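## Task

Same rack and grid: three rows of four blanks on the front of an unfastened rack. Facing the rack, take the bottom row and the third blank counting from the left. Press it in until it bottoms out and latches, and leave every other blank alone. Tilting the rack more than a little is a failure. The rack must finish in its original spot. The blank must stay latched with the robot no longer touching it.

## Robot and tools

Robot: one six-joint arm with a two-finger parallel gripper. Knocking anything off the table fails the scene.

Frame: the scene frame has its origin on the table top directly under the arm base. +z is up, and +y is to the left when looking along +x. The base may be slightly tilted. The reported hand position is in metres and gets less accurate at long reach. The gripper's fingers point along its own +z and close along its x. end_effector_position is the point midway between the pads, and the fingertips reach 17.5 mm past it. A flat block sticks out about 9 cm toward the gripper's -y and turns with it. Keep it clear of the rack. Turning only the last joint swings the pad midpoint around a 25 mm circle.

execute_actions: the argument "actions" is a list holding zero or one item. An empty list only reads the state. An item with "rows" is a motion. "rows" is a list of 1 to 15 rows, one row per 1/30 s control step. "steps" (at most 15, 15 if omitted) sets how many steps to run, and the last row repeats if there are fewer rows than steps. An item with only "steps" (up to 300) is a wait. It sends nothing and returns once that many steps have passed since the previous result, and thinking time counts toward it. Optional "pictures" true/false controls whether camera images come back. If a call is refused, nothing is sent.

Each row is a single list of 9 numbers for the one arm, in this order: joint_1 waist, joint_2 shoulder, joint_3 elbow, joint_4 forearm roll, joint_5 wrist pitch, joint_6 wrist roll, gripper position, gripper force_limit, gripper speed.

The six joint values are absolute target angles in radians, not offsets, on the same scale as the Joint positions line. Stated ranges: waist, shoulder, forearm roll, wrist pitch and wrist roll -6.283 to 6.283; elbow -2.792 to 2.792. The true ends can differ from these by up to 0.010. A target more than 0.010 beyond an end, and farther out than the joint's last reading, gets the call refused. A joint asked past its real end stops there and the result says "joint sent to its limit", possibly about an earlier motion. The absence of that note does not prove there is more room.

The last three numbers are each in [-1, 1]. position: +1 is open (50 mm gap), and around -0.65 the pads meet. Send -1 to close until something blocks the fingers. force_limit per pad: -1 is about 20 N, 0 about 102 N, +1 about 185 N, and actual force can be up to 17% higher. speed: -1 is 20 mm/s, 0 is 85, +1 is 150. New force_limit or speed values only apply after position changes by at least 0.01. For pushing a blank, a closed or partly closed gripper used as a pusher is typical, and no grip is needed.

Motion limits: maximum target speeds are 2.09 rad/s for waist and shoulder, 3.14 for the elbow and 3.93 for the wrist joints, with about 0.3 s to ramp up. The joints slow together and arrive together. Each step, a target is held within 0.456 rad (waist, shoulder), 0.683 (elbow) or 0.854 (wrist joints) of the measured angle. Targets that would put the hand over 70 mm from its current spot are scaled back. So far goals need several calls. Between calls the arm keeps heading for the last row sent until it has nearly stopped or a step was HELD. Only a new action makes it push farther.

Result lines: the state gives end_effector_position, end_effector_quat_wxyz and linear and angular velocities. Joint positions and Joint velocities are in column order. Joint torques have per-unit offsets and noise, and they change at rest only from contact or load. Flange force is the outside force on the gripper, with an error that is largest right after sudden stops; "no reading" means no estimate. object_status: 0 moving, 1 blocked while opening, 2 blocked while closing (a grip), 3 reached the target or the pads met. "joint command not followed" means the clearance check changed or blocked targets; mounts and posts count as part of the arm. HELD marks steps where the row was not sent, fully or partly. position_measured counts convert to an opening of about (250 - value) x 0.202 mm.

Faults to avoid: a TORQUE FAULT happens when contact torque reaches a load limit (waist 295, shoulder 295, elbow 139, the three wrist joints 39.1 N m). A FORCE FAULT happens when an outside force on the arm reaches 144 N. Either one stops the arm for 10 s, skips the rest of the call, and lets the arm yield. Holding loads heats the motors. MOTOR HOT is a warning, and OVER-TEMPERATURE FAULT brakes the arm until it cools. Push the blank gently and straight in along its slot. Hard pushes or slams can shove or tip the loose rack. Do not brace against or disturb the rack or the other blanks. Back away afterwards and check that the blank stays seated.

zoom_image: "camera" is "cam_high" or "cam_wrist". "region" is [x0, y0, x1, y1] in pixels of that camera's latest image, with the origin at the top-left. Both images are 672x504, and a region can be at most 504x504. Use it to identify which blank is in which row and column, and to check seating.

finished_scene: pass "scene" as the current scene number. Replying with no tool call ends everything.

Each tool is called after "Emit:" as name(argument=value, ...), one argument or row to a line, values as JSON.

## Session

Emit:
execute_actions(
  actions=[],
)

Scene clock: 0.00 s of 4500.00 s.
end_effector_position=(+0.3951, +0.2452, +0.1327) position_measured=3 object_status=3 end_effector_quat_wxyz=(+0.156, +0.448, +0.739, -0.478) end_effector_velocity=(+0.000, +0.001, +0.000) end_effector_angular_velocity=(+0.001, -0.002, +0.001)
Joint positions: [ 0.762  0.65   1.886 -0.492  1.58   0.546]
Joint velocities: [ 0.001 -0.    -0.001 -0.    -0.     0.   ]
Joint torques (N m, as the joint torque sensors report them, + toward a larger angle): no reading
Flange force (N, the push that the arm receives, along the gripper's own x y z axes): no reading

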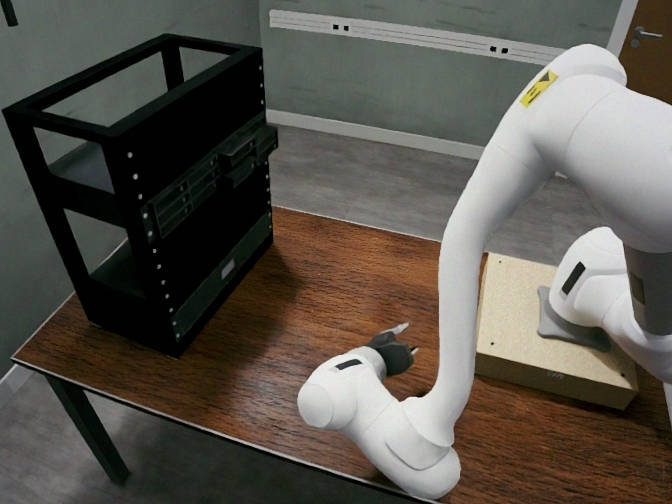

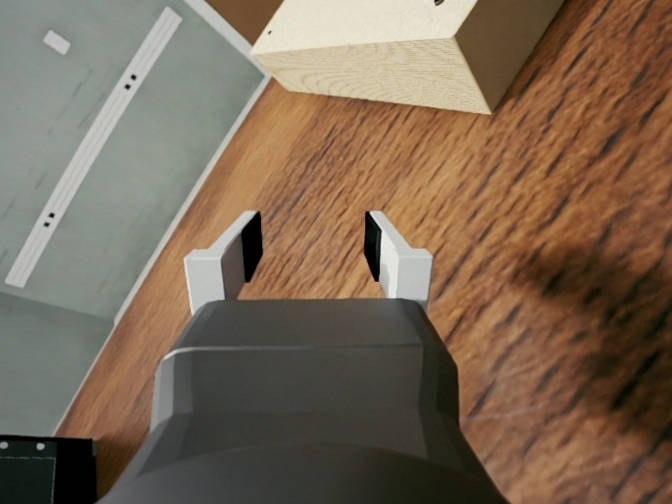

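Emit:
zoom_image(
  camera="cam_high",
  region=[110, 90, 300, 370],
)

Region (110, 90, 300, 370) of cam_high's 672x504 image, scaled by 1.800, with more detail than that image has; it fills the left 342 columns of this view, and the rest is white.

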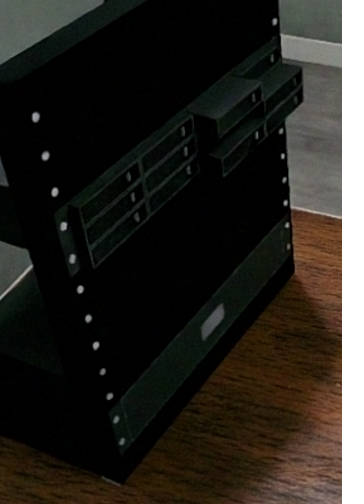

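Emit:
execute_actions(
  actions=[
    {"rows": [[0.1637, 0.2922, 2.3027, -2.8583, 1.0420, -0.1458, -1, -0.5, 0.5]], "steps": 15},
  ],
  pictures=false,
)

Emit:
execute_actions(
  actions=[
    {"steps": 50},
  ],
)

Scene clock: 59.47 s of 4500.00 s.
end_effector_position=(+0.5046, +0.0734, +0.1722) position_measured=252 object_status=0 end_effector_quat_wxyz=(+0.210, +0.301, +0.813, -0.452) end_effector_velocity=(+0.234, -0.368, +0.120) end_effector_angular_velocity=(-0.178, +0.134, +0.837)
Joint positions: [ 0.542  0.505  2.055 -0.908  1.361  0.265]
Joint velocities: [-0.508 -0.286  0.332 -1.055 -0.428 -0.551]
Joint torques (N m, as the joint torque sensors report them, + toward a larger angle): [  9.52 -74.77 -18.98   0.2    2.72   0.08]
Flange force (N, the push that the arm receives, along the gripper's own x y z axes): [-6.7 5.5 10.8]
Steps of this call (steps 1 to 90: nothing new was sent; then 55.97 s passed at rest; steps 91 to 105: all 15 steps of this action). Readings (joint positions | what the end effector reports):
91: [0.762 0.650 1.886 -0.492 1.580 0.546] | position_measured=9 object_status=0
92: [0.759 0.648 1.888 -0.497 1.576 0.541] | position_measured=28 object_status=0
94: [0.732 0.627 1.913 -0.549 1.544 0.499] | position_measured=67 object_status=0
98: [0.663 0.577 1.971 -0.676 1.469 0.404] | position_measured=144 object_status=0
105: the state above

Scene clock: 61.13 s of 4500.00 s.
end_effector_position=(+0.7601, +0.0903, +0.3758) position_measured=252 object_status=3 end_effector_quat_wxyz=(+0.481, -0.481, +0.518, -0.518) end_effector_velocity=(+0.000, -0.001, -0.000) end_effector_angular_velocity=(+0.000, +0.001, -0.001)
Joint positions: [ 0.164  0.292  2.303 -2.858  1.042 -0.146]
Joint velocities: [-0.001  0.    -0.     0.001 -0.001 -0.   ]
Joint torques (N m, as the joint torque sensors report them, + toward a larger angle): [  4.42 -57.5  -24.18  -2.62   3.42   0.2 ]
Flange force (N, the push that the arm receives, along the gripper's own x y z axes): [7.7 3.0 6.0]
Steps of this call (steps 1 to 50: the robot went on to your last target). Readings (joint positions | what the end effector reports):
1: [0.525 0.495 2.066 -0.945 1.347 0.246] | position_measured=252 object_status=0
2: [0.508 0.486 2.077 -0.982 1.332 0.228] | position_measured=252 object_status=0
4: [0.475 0.467 2.099 -1.061 1.304 0.192] | position_measured=252 object_status=0
8: [0.411 0.431 2.141 -1.238 1.250 0.122] | position_measured=252 object_status=3
50: the state above

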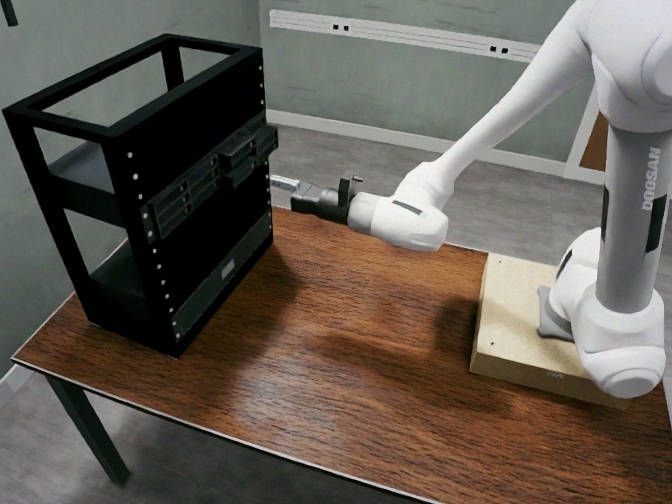

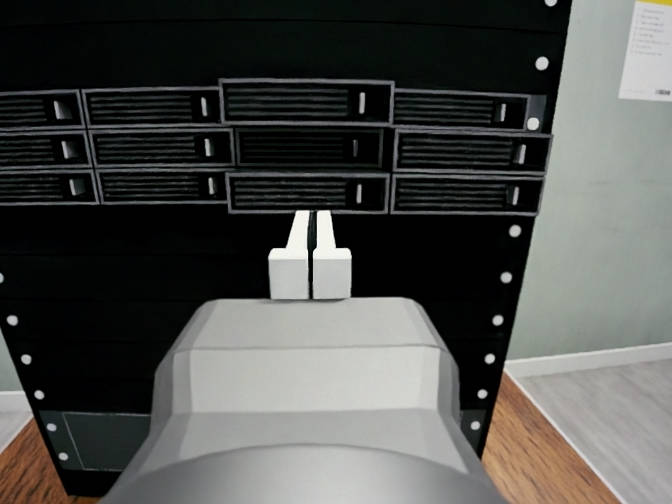

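Emit:
zoom_image(
  camera="cam_wrist",
  region=[190, 60, 430, 260],
)

Region (190, 60, 430, 260) of cam_wrist's 672x504 image, scaled by 2.100, with more detail than that image has.

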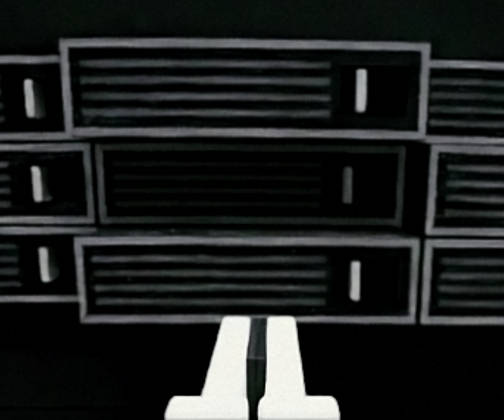

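Emit:
execute_actions(
  actions=[
    {"rows": [[0.1646, 0.2974, 2.2913, -2.8518, 1.0369, -0.1508, -1, -0.5, 0.5],[0.1654, 0.3026, 2.2799, -2.8453, 1.0317, -0.1558, -1, -0.5, 0.5],[0.1663, 0.3078, 2.2685, -2.8388, 1.0266, -0.1608, -1, -0.5, 0.5],[0.1672, 0.3130, 2.2572, -2.8324, 1.0215, -0.1658, -1, -0.5, 0.5],[0.1680, 0.3182, 2.2458, -2.8259, 1.0164, -0.1707, -1, -0.5, 0.5],[0.1689, 0.3234, 2.2344, -2.8194, 1.0112, -0.1757, -1, -0.5, 0.5],[0.1698, 0.3286, 2.2230, -2.8129, 1.0061, -0.1807, -1, -0.5, 0.5],[0.1706, 0.3338, 2.2116, -2.8064, 1.0010, -0.1857, -1, -0.5, 0.5]], "steps": 15},
  ],
)

Emit:
zoom_image(
  camera="cam_wrist",
  region=[190, 120, 450, 300],
)

Scene clock: 102.53 s of 4500.00 s.
end_effector_position=(+0.8053, +0.0927, +0.3828) position_measured=252 object_status=3 end_effector_quat_wxyz=(+0.473, -0.473, +0.526, -0.525) end_effector_velocity=(+0.003, +0.001, +0.001) end_effector_angular_velocity=(-0.001, +0.001, -0.001)
Joint positions: [ 0.171  0.334  2.212 -2.807  1.001 -0.186]
Joint velocities: [ 0.001  0.002 -0.006  0.003 -0.005 -0.004]
Joint torques (N m, as the joint torque sensors report them, + toward a larger angle): [  2.72 -61.89 -24.69  -2.58   3.8    0.47]
Flange force (N, the push that the arm receives, along the gripper's own x y z axes): [3.8 -1.2 4.8]
Steps of this call (steps 1 to 15: the robot went on to your last target; steps 16 to 90: nothing new was sent; then 37.90 s passed at rest; steps 91 to 105: all 15 steps of this action). Readings (joint positions | what the end effector reports):
91: [0.164 0.292 2.303 -2.858 1.042 -0.146] | position_measured=252 object_status=3
92: [0.164 0.293 2.300 -2.857 1.041 -0.147] | position_measured=252 object_status=3
94: [0.165 0.300 2.285 -2.848 1.034 -0.154] | position_measured=252 object_status=3
98: [0.168 0.319 2.243 -2.825 1.015 -0.172] | position_measured=252 object_status=3
105: the state above

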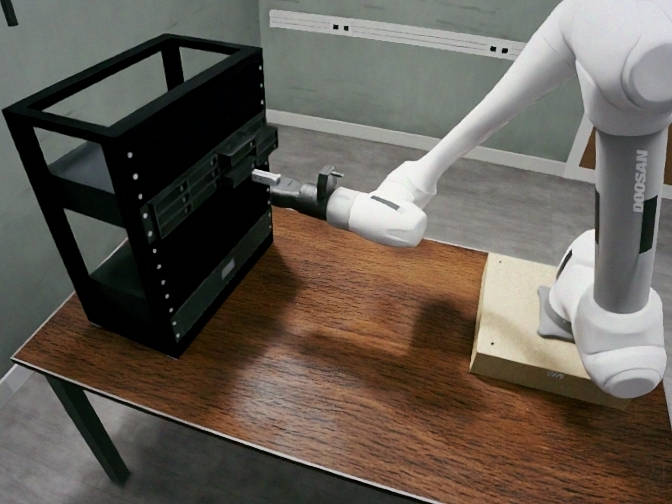

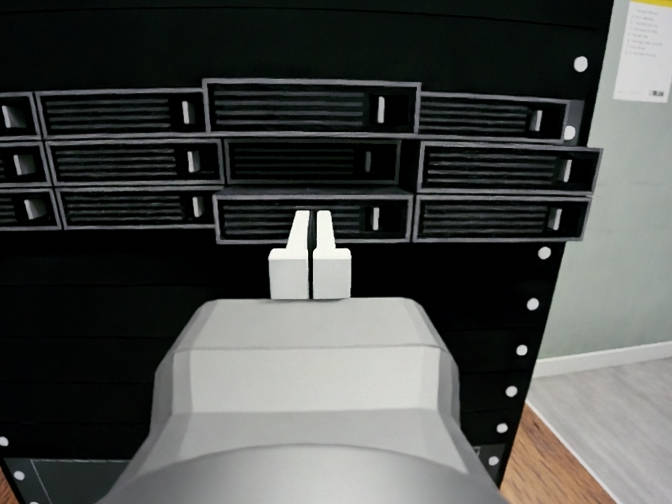

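Region (190, 120, 450, 300) of cam_wrist's 672x504 image, scaled by 1.938, with more detail than that image has; it fills the top 349 rows of this view, and the rest is white.

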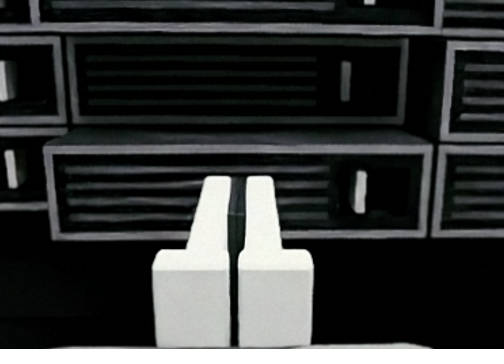

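Emit:
execute_actions(
  actions=[
    {"rows": [[0.16963,0.33594,2.20807,-2.80729,0.99941,-0.18564,-1,-0.5,0.5],[0.16840,0.33860,2.20361,-2.80837,0.99748,-0.18552,-1,-0.5,0.5],[0.16716,0.34125,2.19915,-2.80944,0.99554,-0.18540,-1,-0.5,0.5],[0.16593,0.34391,2.19470,-2.81052,0.99361,-0.18528,-1,-0.5,0.5],[0.16494,0.34603,2.19113,-2.81138,0.99206,-0.18519,-1,-0.5,0.5],[0.16420,0.34762,2.18846,-2.81202,0.99090,-0.18512,-1,-0.5,0.5],[0.16361,0.34889,2.18632,-2.81254,0.98997,-0.18506,-1,-0.5,0.5],[0.16301,0.35017,2.18418,-2.81305,0.98904,-0.18500,-1,-0.5,0.5],[0.16242,0.35144,2.18204,-2.81357,0.98811,-0.18494,-1,-0.5,0.5],[0.16183,0.35272,2.17990,-2.81408,0.98718,-0.18489,-1,-0.5,0.5],[0.16123,0.35399,2.17776,-2.81460,0.98625,-0.18483,-1,-0.5,0.5],[0.16049,0.35558,2.17509,-2.81525,0.98509,-0.18476,-1,-0.5,0.5],[0.15975,0.35718,2.17242,-2.81589,0.98393,-0.18468,-1,-0.5,0.5],[0.15901,0.35877,2.16974,-2.81654,0.98277,-0.18461,-1,-0.5,0.5],[0.15827,0.36036,2.16707,-2.81718,0.98161,-0.18454,-1,-0.5,0.5]], "steps": 15},
  ],
  pictures=false,
)

Emit:
execute_actions(
  actions=[
    {"rows": [[0.15753,0.36195,2.16440,-2.81783,0.98045,-0.18447,-1,-0.5,0.5],[0.15679,0.36354,2.16172,-2.81847,0.97929,-0.18440,-1,-0.5,0.5],[0.15605,0.36514,2.15905,-2.81912,0.97813,-0.18432,-1,-0.5,0.5],[0.15531,0.36673,2.15638,-2.81976,0.97697,-0.18425,-1,-0.5,0.5],[0.15457,0.36832,2.15370,-2.82041,0.97581,-0.18418,-1,-0.5,0.5],[0.15382,0.36991,2.15103,-2.82105,0.97464,-0.18411,-1,-0.5,0.5],[0.15308,0.37151,2.14835,-2.82170,0.97348,-0.18404,-1,-0.5,0.5],[0.15234,0.37310,2.14568,-2.82234,0.97232,-0.18396,-1,-0.5,0.5],[0.15185,0.37416,2.14390,-2.82277,0.97155,-0.18392,-1,-0.5,0.5]], "steps": 15},
  ],
)

Emit:
zoom_image(
  camera="cam_wrist",
  region=[150, 170, 290, 290],
)

Scene clock: 144.03 s of 4500.00 s.
end_effector_position=(+0.8269, +0.0908, +0.3829) position_measured=252 object_status=3 end_effector_quat_wxyz=(+0.473, -0.473, +0.526, -0.525) end_effector_velocity=(+0.042, -0.005, -0.001) end_effector_angular_velocity=(-0.000, +0.001, +0.001)
Joint positions: [ 0.16   0.357  2.174 -2.816  0.984 -0.185]
Joint velocities: [-0.022  0.047 -0.075 -0.02  -0.031  0.003]
Joint torques (N m, as the joint torque sensors report them, + toward a larger angle): [  1.18 -64.47 -26.13  -2.88   3.22  -0.25]
Flange force (N, the push that the arm receives, along the gripper's own x y z axes): [1.7 1.0 2.6]
Steps of this call (steps 1 to 15: the robot went on to your last target; steps 16 to 90: nothing new was sent; then 38.00 s passed at rest; steps 91 to 105: all 15 steps of this action). Readings (joint positions | what the end effector reports):
91: [0.171 0.334 2.212 -2.806 1.001 -0.186] | position_measured=252 object_status=3
92: [0.171 0.334 2.210 -2.806 1.000 -0.186] | position_measured=252 object_status=3
94: [0.169 0.338 2.205 -2.808 0.998 -0.186] | position_measured=252 object_status=3
98: [0.165 0.347 2.190 -2.812 0.992 -0.186] | position_measured=252 object_status=3
105: the state above

Scene clock: 144.53 s of 4500.00 s.
end_effector_position=(+0.8433, +0.0889, +0.3829) position_measured=252 object_status=3 end_effector_quat_wxyz=(+0.473, -0.473, +0.526, -0.525) end_effector_velocity=(+0.001, +0.000, -0.000) end_effector_angular_velocity=(+0.001, -0.001, +0.000)
Joint positions: [ 0.152  0.374  2.144 -2.823  0.972 -0.184]
Joint velocities: [-0.     0.002 -0.003 -0.001  0.     0.001]
Joint torques (N m, as the joint torque sensors report them, + toward a larger angle): [  1.87 -67.32 -26.48  -2.2    2.96   0.07]
Flange force (N, the push that the arm receives, along the gripper's own x y z axes): [3.5 1.6 3.5]
Steps of this call (steps 1 to 15: all 15 steps of this action). Readings (joint positions | what the end effector reports):
1: [0.159 0.358 2.171 -2.816 0.983 -0.185] | position_measured=252 object_status=3
2: [0.159 0.360 2.168 -2.817 0.982 -0.185] | position_measured=252 object_status=3
4: [0.157 0.363 2.163 -2.818 0.980 -0.184] | position_measured=252 object_status=3
8: [0.154 0.369 2.152 -2.821 0.975 -0.184] | position_measured=252 object_status=3
15: the state above

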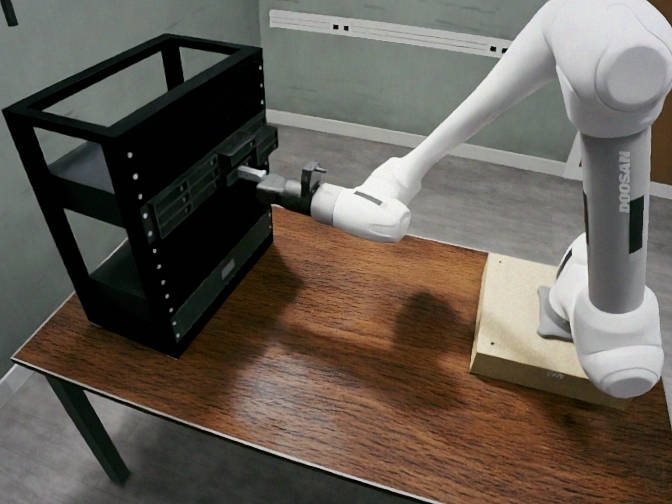

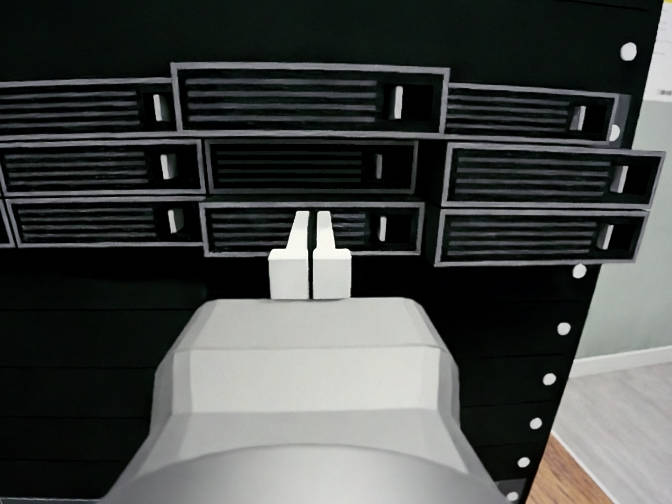

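Region (150, 170, 290, 290) of cam_wrist's 672x504 image, scaled by 3.600, with more detail than that image has; it fills the top 432 rows of this view, and the rest is white.

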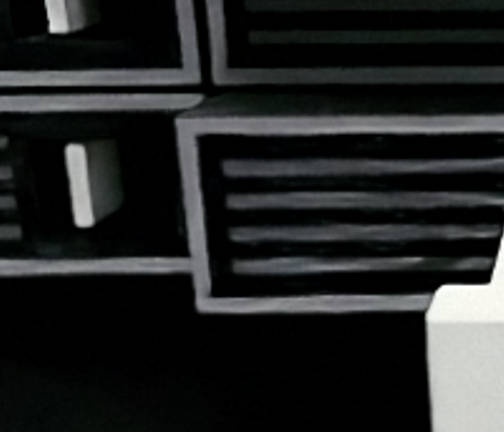

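Emit:
execute_actions(
  actions=[
    {"rows": [[0.15111,0.37575,2.14123,-2.82342,0.97039,-0.18384,-1,-0.5,0.5],[0.15037,0.37735,2.13855,-2.82406,0.96923,-0.18377,-1,-0.5,0.5],[0.14963,0.37894,2.13588,-2.82471,0.96807,-0.18370,-1,-0.5,0.5],[0.14888,0.38053,2.13320,-2.82535,0.96690,-0.18363,-1,-0.5,0.5],[0.14814,0.38212,2.13053,-2.82600,0.96574,-0.18356,-1,-0.5,0.5],[0.14740,0.38372,2.12786,-2.82664,0.96458,-0.18348,-1,-0.5,0.5],[0.14666,0.38531,2.12518,-2.82729,0.96342,-0.18341,-1,-0.5,0.5],[0.14592,0.38690,2.12251,-2.82793,0.96226,-0.18334,-1,-0.5,0.5],[0.14535,0.38817,2.12035,-2.82845,0.96133,-0.18328,-1,-0.5,0.5],[0.14483,0.38934,2.11837,-2.82892,0.96048,-0.18323,-1,-0.5,0.5],[0.14441,0.39030,2.11675,-2.82931,0.95978,-0.18319,-1,-0.5,0.5],[0.14403,0.39115,2.11531,-2.82965,0.95916,-0.18315,-1,-0.5,0.5]], "steps": 15},
  ],
  pictures=false,
)

Emit:
execute_actions(
  actions=[
    {"steps": 5},
  ],
)

Emit:
zoom_image(
  camera="cam_wrist",
  region=[150, 170, 290, 290],
)

Scene clock: 164.97 s of 4500.00 s.
end_effector_position=(+0.8588, +0.0870, +0.3828) position_measured=252 object_status=3 end_effector_quat_wxyz=(+0.473, -0.473, +0.526, -0.525) end_effector_velocity=(+0.006, -0.002, -0.001) end_effector_angular_velocity=(+0.000, +0.002, -0.001)
Joint positions: [ 0.144  0.391  2.116 -2.829  0.959 -0.183]
Joint velocities: [-0.004  0.008 -0.011 -0.002 -0.005  0.   ]
Joint torques (N m, as the joint torque sensors report them, + toward a larger angle): [ -2.16 -65.9  -27.48  -2.43   3.38   0.02]
Flange force (N, the push that the arm receives, along the gripper's own x y z axes): [-2.0 -5.3 -4.9]
Steps of this call (steps 1 to 15: the robot went on to your last target; steps 16 to 90: nothing new was sent; then 16.93 s passed at rest; steps 91 to 105: all 15 steps of this action). Readings (joint positions | what the end effector reports):
91: [0.152 0.374 2.144 -2.823 0.972 -0.184] | position_measured=252 object_status=3
92: [0.152 0.375 2.143 -2.823 0.971 -0.184] | position_measured=252 object_status=3
94: [0.151 0.377 2.139 -2.824 0.970 -0.184] | position_measured=252 object_status=3
98: [0.148 0.383 2.129 -2.826 0.965 -0.184] | position_measured=252 object_status=3
105: the state above

Scene clock: 165.13 s of 4500.00 s.
end_effector_position=(+0.8591, +0.0869, +0.3828) position_measured=252 object_status=3 end_effector_quat_wxyz=(+0.473, -0.473, +0.526, -0.525) end_effector_velocity=(+0.001, +0.000, +0.001) end_effector_angular_velocity=(+0.001, -0.003, +0.000)
Joint positions: [ 0.144  0.391  2.115 -2.83   0.959 -0.183]
Joint velocities: [ 0.     0.001 -0.002 -0.     0.002  0.001]
Joint torques (N m, as the joint torque sensors report them, + toward a larger angle): [  0.09 -68.05 -28.47  -2.87   3.2   -0.24]
Flange force (N, the push that the arm receives, along the gripper's own x y z axes): [1.0 0.0 -1.0]
Steps of this call (steps 1 to 5: the robot went on to your last target). Readings (joint positions | what the end effector reports):
1: [0.144 0.391 2.116 -2.830 0.959 -0.183] | position_measured=252 object_status=3
2: [0.144 0.391 2.116 -2.830 0.959 -0.183] | position_measured=252 object_status=3
4: [0.144 0.391 2.115 -2.830 0.959 -0.183] | position_measured=252 object_status=3
5: the state above

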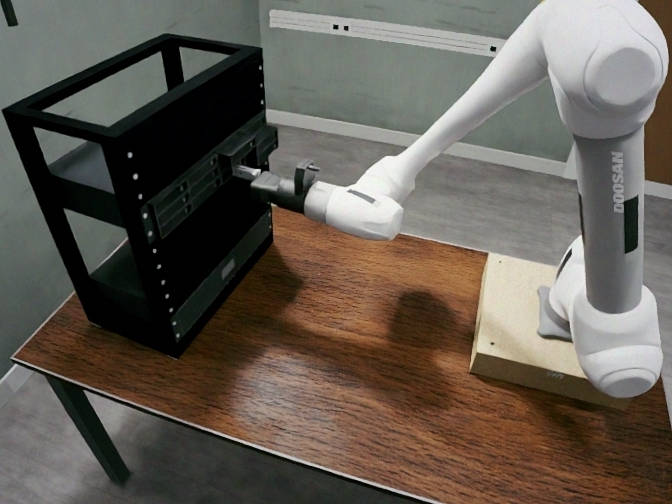

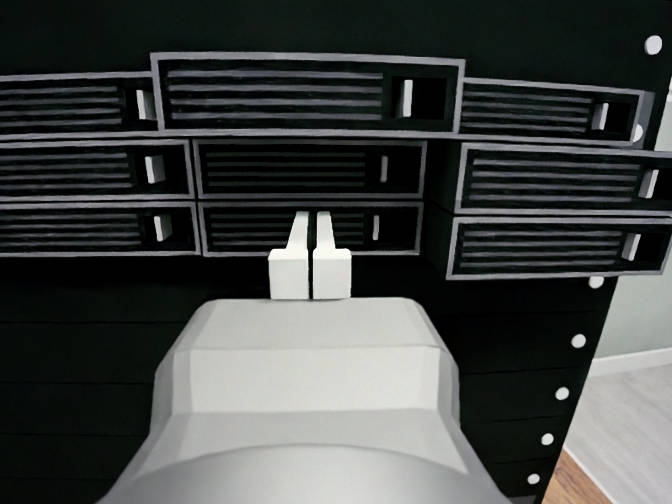

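Region (150, 170, 290, 290) of cam_wrist's 672x504 image, scaled by 3.600, with more detail than that image has; it fills the top 432 rows of this view, and the rest is white.

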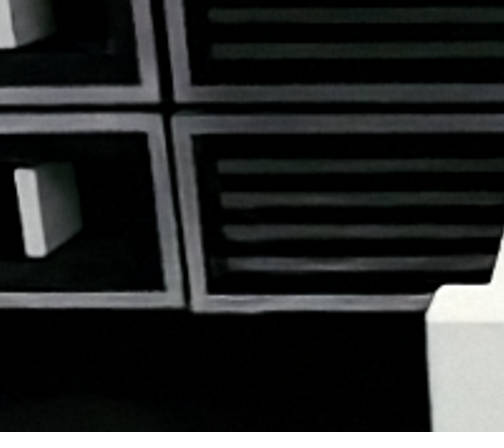

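Emit:
execute_actions(
  actions=[
    {"rows": [[0.14379,0.39168,2.11441,-2.82987,0.95877,-0.18313,-1,-0.5,0.5],[0.14356,0.39221,2.11351,-2.83008,0.95839,-0.18310,-1,-0.5,0.5],[0.14332,0.39274,2.11261,-2.83030,0.95800,-0.18308,-1,-0.5,0.5],[0.14313,0.39317,2.11189,-2.83047,0.95769,-0.18306,-1,-0.5,0.5],[0.14294,0.39359,2.11117,-2.83064,0.95738,-0.18304,-1,-0.5,0.5],[0.14275,0.39402,2.11045,-2.83081,0.95707,-0.18302,-1,-0.5,0.5],[0.14261,0.39433,2.10991,-2.83094,0.95684,-0.18301,-1,-0.5,0.5],[0.14247,0.39465,2.10937,-2.83107,0.95661,-0.18299,-1,-0.5,0.5]], "steps": 14},
  ],
)

Scene clock: 176.57 s of 4500.00 s.
end_effector_position=(+0.8623, +0.0865, +0.3828) position_measured=252 object_status=3 end_effector_quat_wxyz=(+0.473, -0.473, +0.526, -0.525) end_effector_velocity=(+0.001, -0.000, +0.001) end_effector_angular_velocity=(+0.000, -0.001, +0.000)
Joint positions: [ 0.143  0.394  2.11  -2.831  0.957 -0.183]
Joint velocities: [-0.001  0.001 -0.003 -0.001 -0.001  0.   ]
Joint torques (N m, as the joint torque sensors report them, + toward a larger angle): [ -6.08 -55.9  -47.45  -2.82  -0.11   0.16]
Flange force (N, the push that the arm receives, along the gripper's own x y z axes): [5.4 -5.7 -54.7]
Steps of this call (steps 1 to 15: the robot went on to your last target; steps 16 to 90: nothing new was sent; then 7.97 s passed at rest; steps 91 to 104: all 14 steps of this action). Readings (joint positions | what the end effector reports):
91: [0.144 0.391 2.115 -2.830 0.959 -0.183] | position_measured=252 object_status=3
92: [0.144 0.391 2.115 -2.830 0.959 -0.183] | position_measured=252 object_status=3
94: [0.144 0.392 2.114 -2.830 0.958 -0.183] | position_measured=252 object_status=3
98: [0.143 0.394 2.111 -2.831 0.957 -0.183] | position_measured=252 object_status=3
104: the state above

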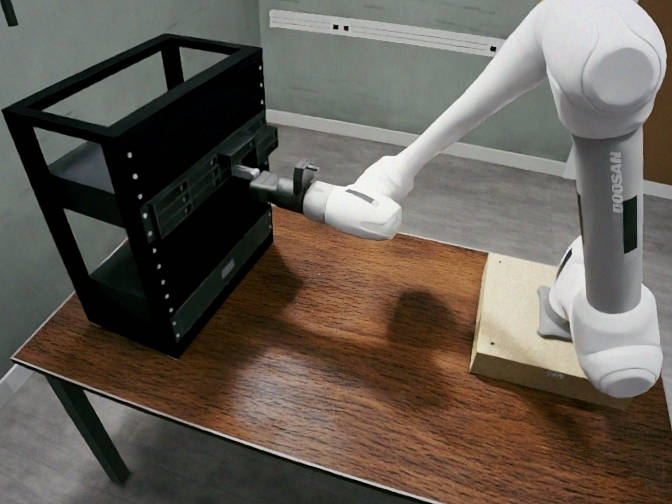

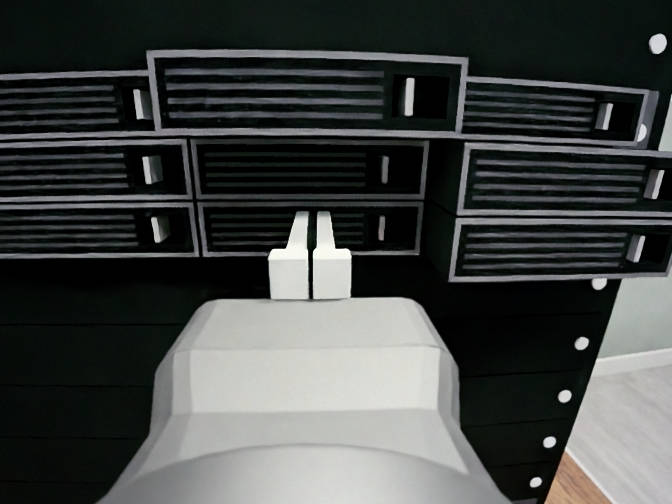

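The blank hit its stop and latched, so I'm backing the arm off.

Emit:
execute_actions(
  actions=[
    {"rows": [[0.14294,0.39359,2.11117,-2.83064,0.95738,-0.18304,-1,-0.5,0.5],[0.14403,0.39115,2.11531,-2.82965,0.95916,-0.18315,-1,-0.5,0.5],[0.14592,0.38690,2.12251,-2.82793,0.96226,-0.18334,-1,-0.5,0.5],[0.14814,0.38212,2.13053,-2.82600,0.96574,-0.18356,-1,-0.5,0.5],[0.15111,0.37575,2.14123,-2.82342,0.97039,-0.18384,-1,-0.5,0.5],[0.15382,0.36991,2.15103,-2.82105,0.97464,-0.18411,-1,-0.5,0.5],[0.15679,0.36354,2.16172,-2.81847,0.97929,-0.18440,-1,-0.5,0.5],[0.15975,0.35718,2.17242,-2.81589,0.98393,-0.18468,-1,-0.5,0.5],[0.16242,0.35144,2.18204,-2.81357,0.98811,-0.18494,-1,-0.5,0.5],[0.16420,0.34762,2.18846,-2.81202,0.99090,-0.18512,-1,-0.5,0.5]], "steps": 15},
  ],
)

Scene clock: 185.83 s of 4500.00 s.
end_effector_position=(+0.8191, +0.0916, +0.3829) position_measured=252 object_status=3 end_effector_quat_wxyz=(+0.473, -0.473, +0.526, -0.525) end_effector_velocity=(-0.009, +0.001, +0.001) end_effector_angular_velocity=(-0.001, -0.004, -0.000)
Joint positions: [ 0.164  0.348  2.188 -2.812  0.991 -0.185]
Joint velocities: [ 0.005 -0.009  0.016  0.003  0.011 -0.   ]
Joint torques (N m, as the joint torque sensors report them, + toward a larger angle): [ -1.77 -62.94 -28.1   -3.07   3.01  -0.3 ]
Flange force (N, the push that the arm receives, along the gripper's own x y z axes): [-2.5 2.7 -0.1]
Steps of this call (steps 1 to 15: the robot went on to your last target; steps 16 to 90: nothing new was sent; then 5.77 s passed at rest; steps 91 to 105: all 15 steps of this action). Readings (joint positions | what the end effector reports):
91: [0.142 0.395 2.109 -2.831 0.957 -0.183] | position_measured=252 object_status=3
92: [0.142 0.395 2.110 -2.831 0.957 -0.183] | position_measured=252 object_status=3
94: [0.143 0.392 2.114 -2.830 0.958 -0.183] | position_measured=252 object_status=3
98: [0.152 0.374 2.145 -2.823 0.972 -0.183] | position_measured=252 object_status=3
105: the state above

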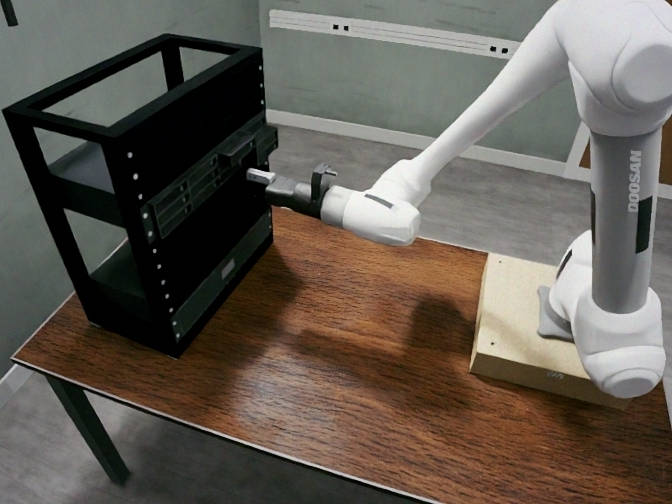

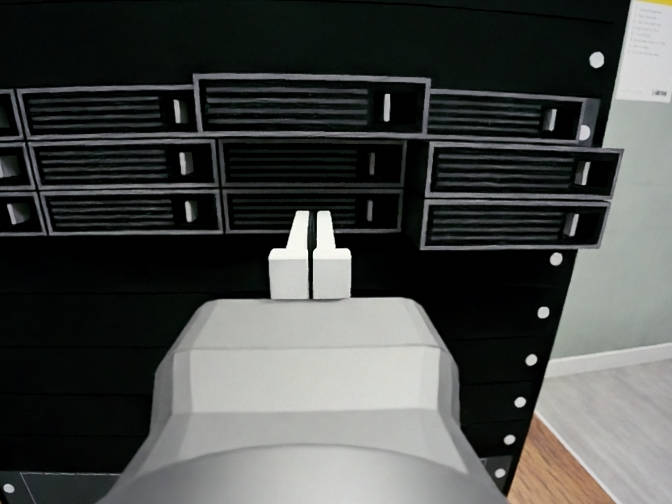

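Emit:
finished_scene(
  scene=2,
)

The scene is finished: the task was done.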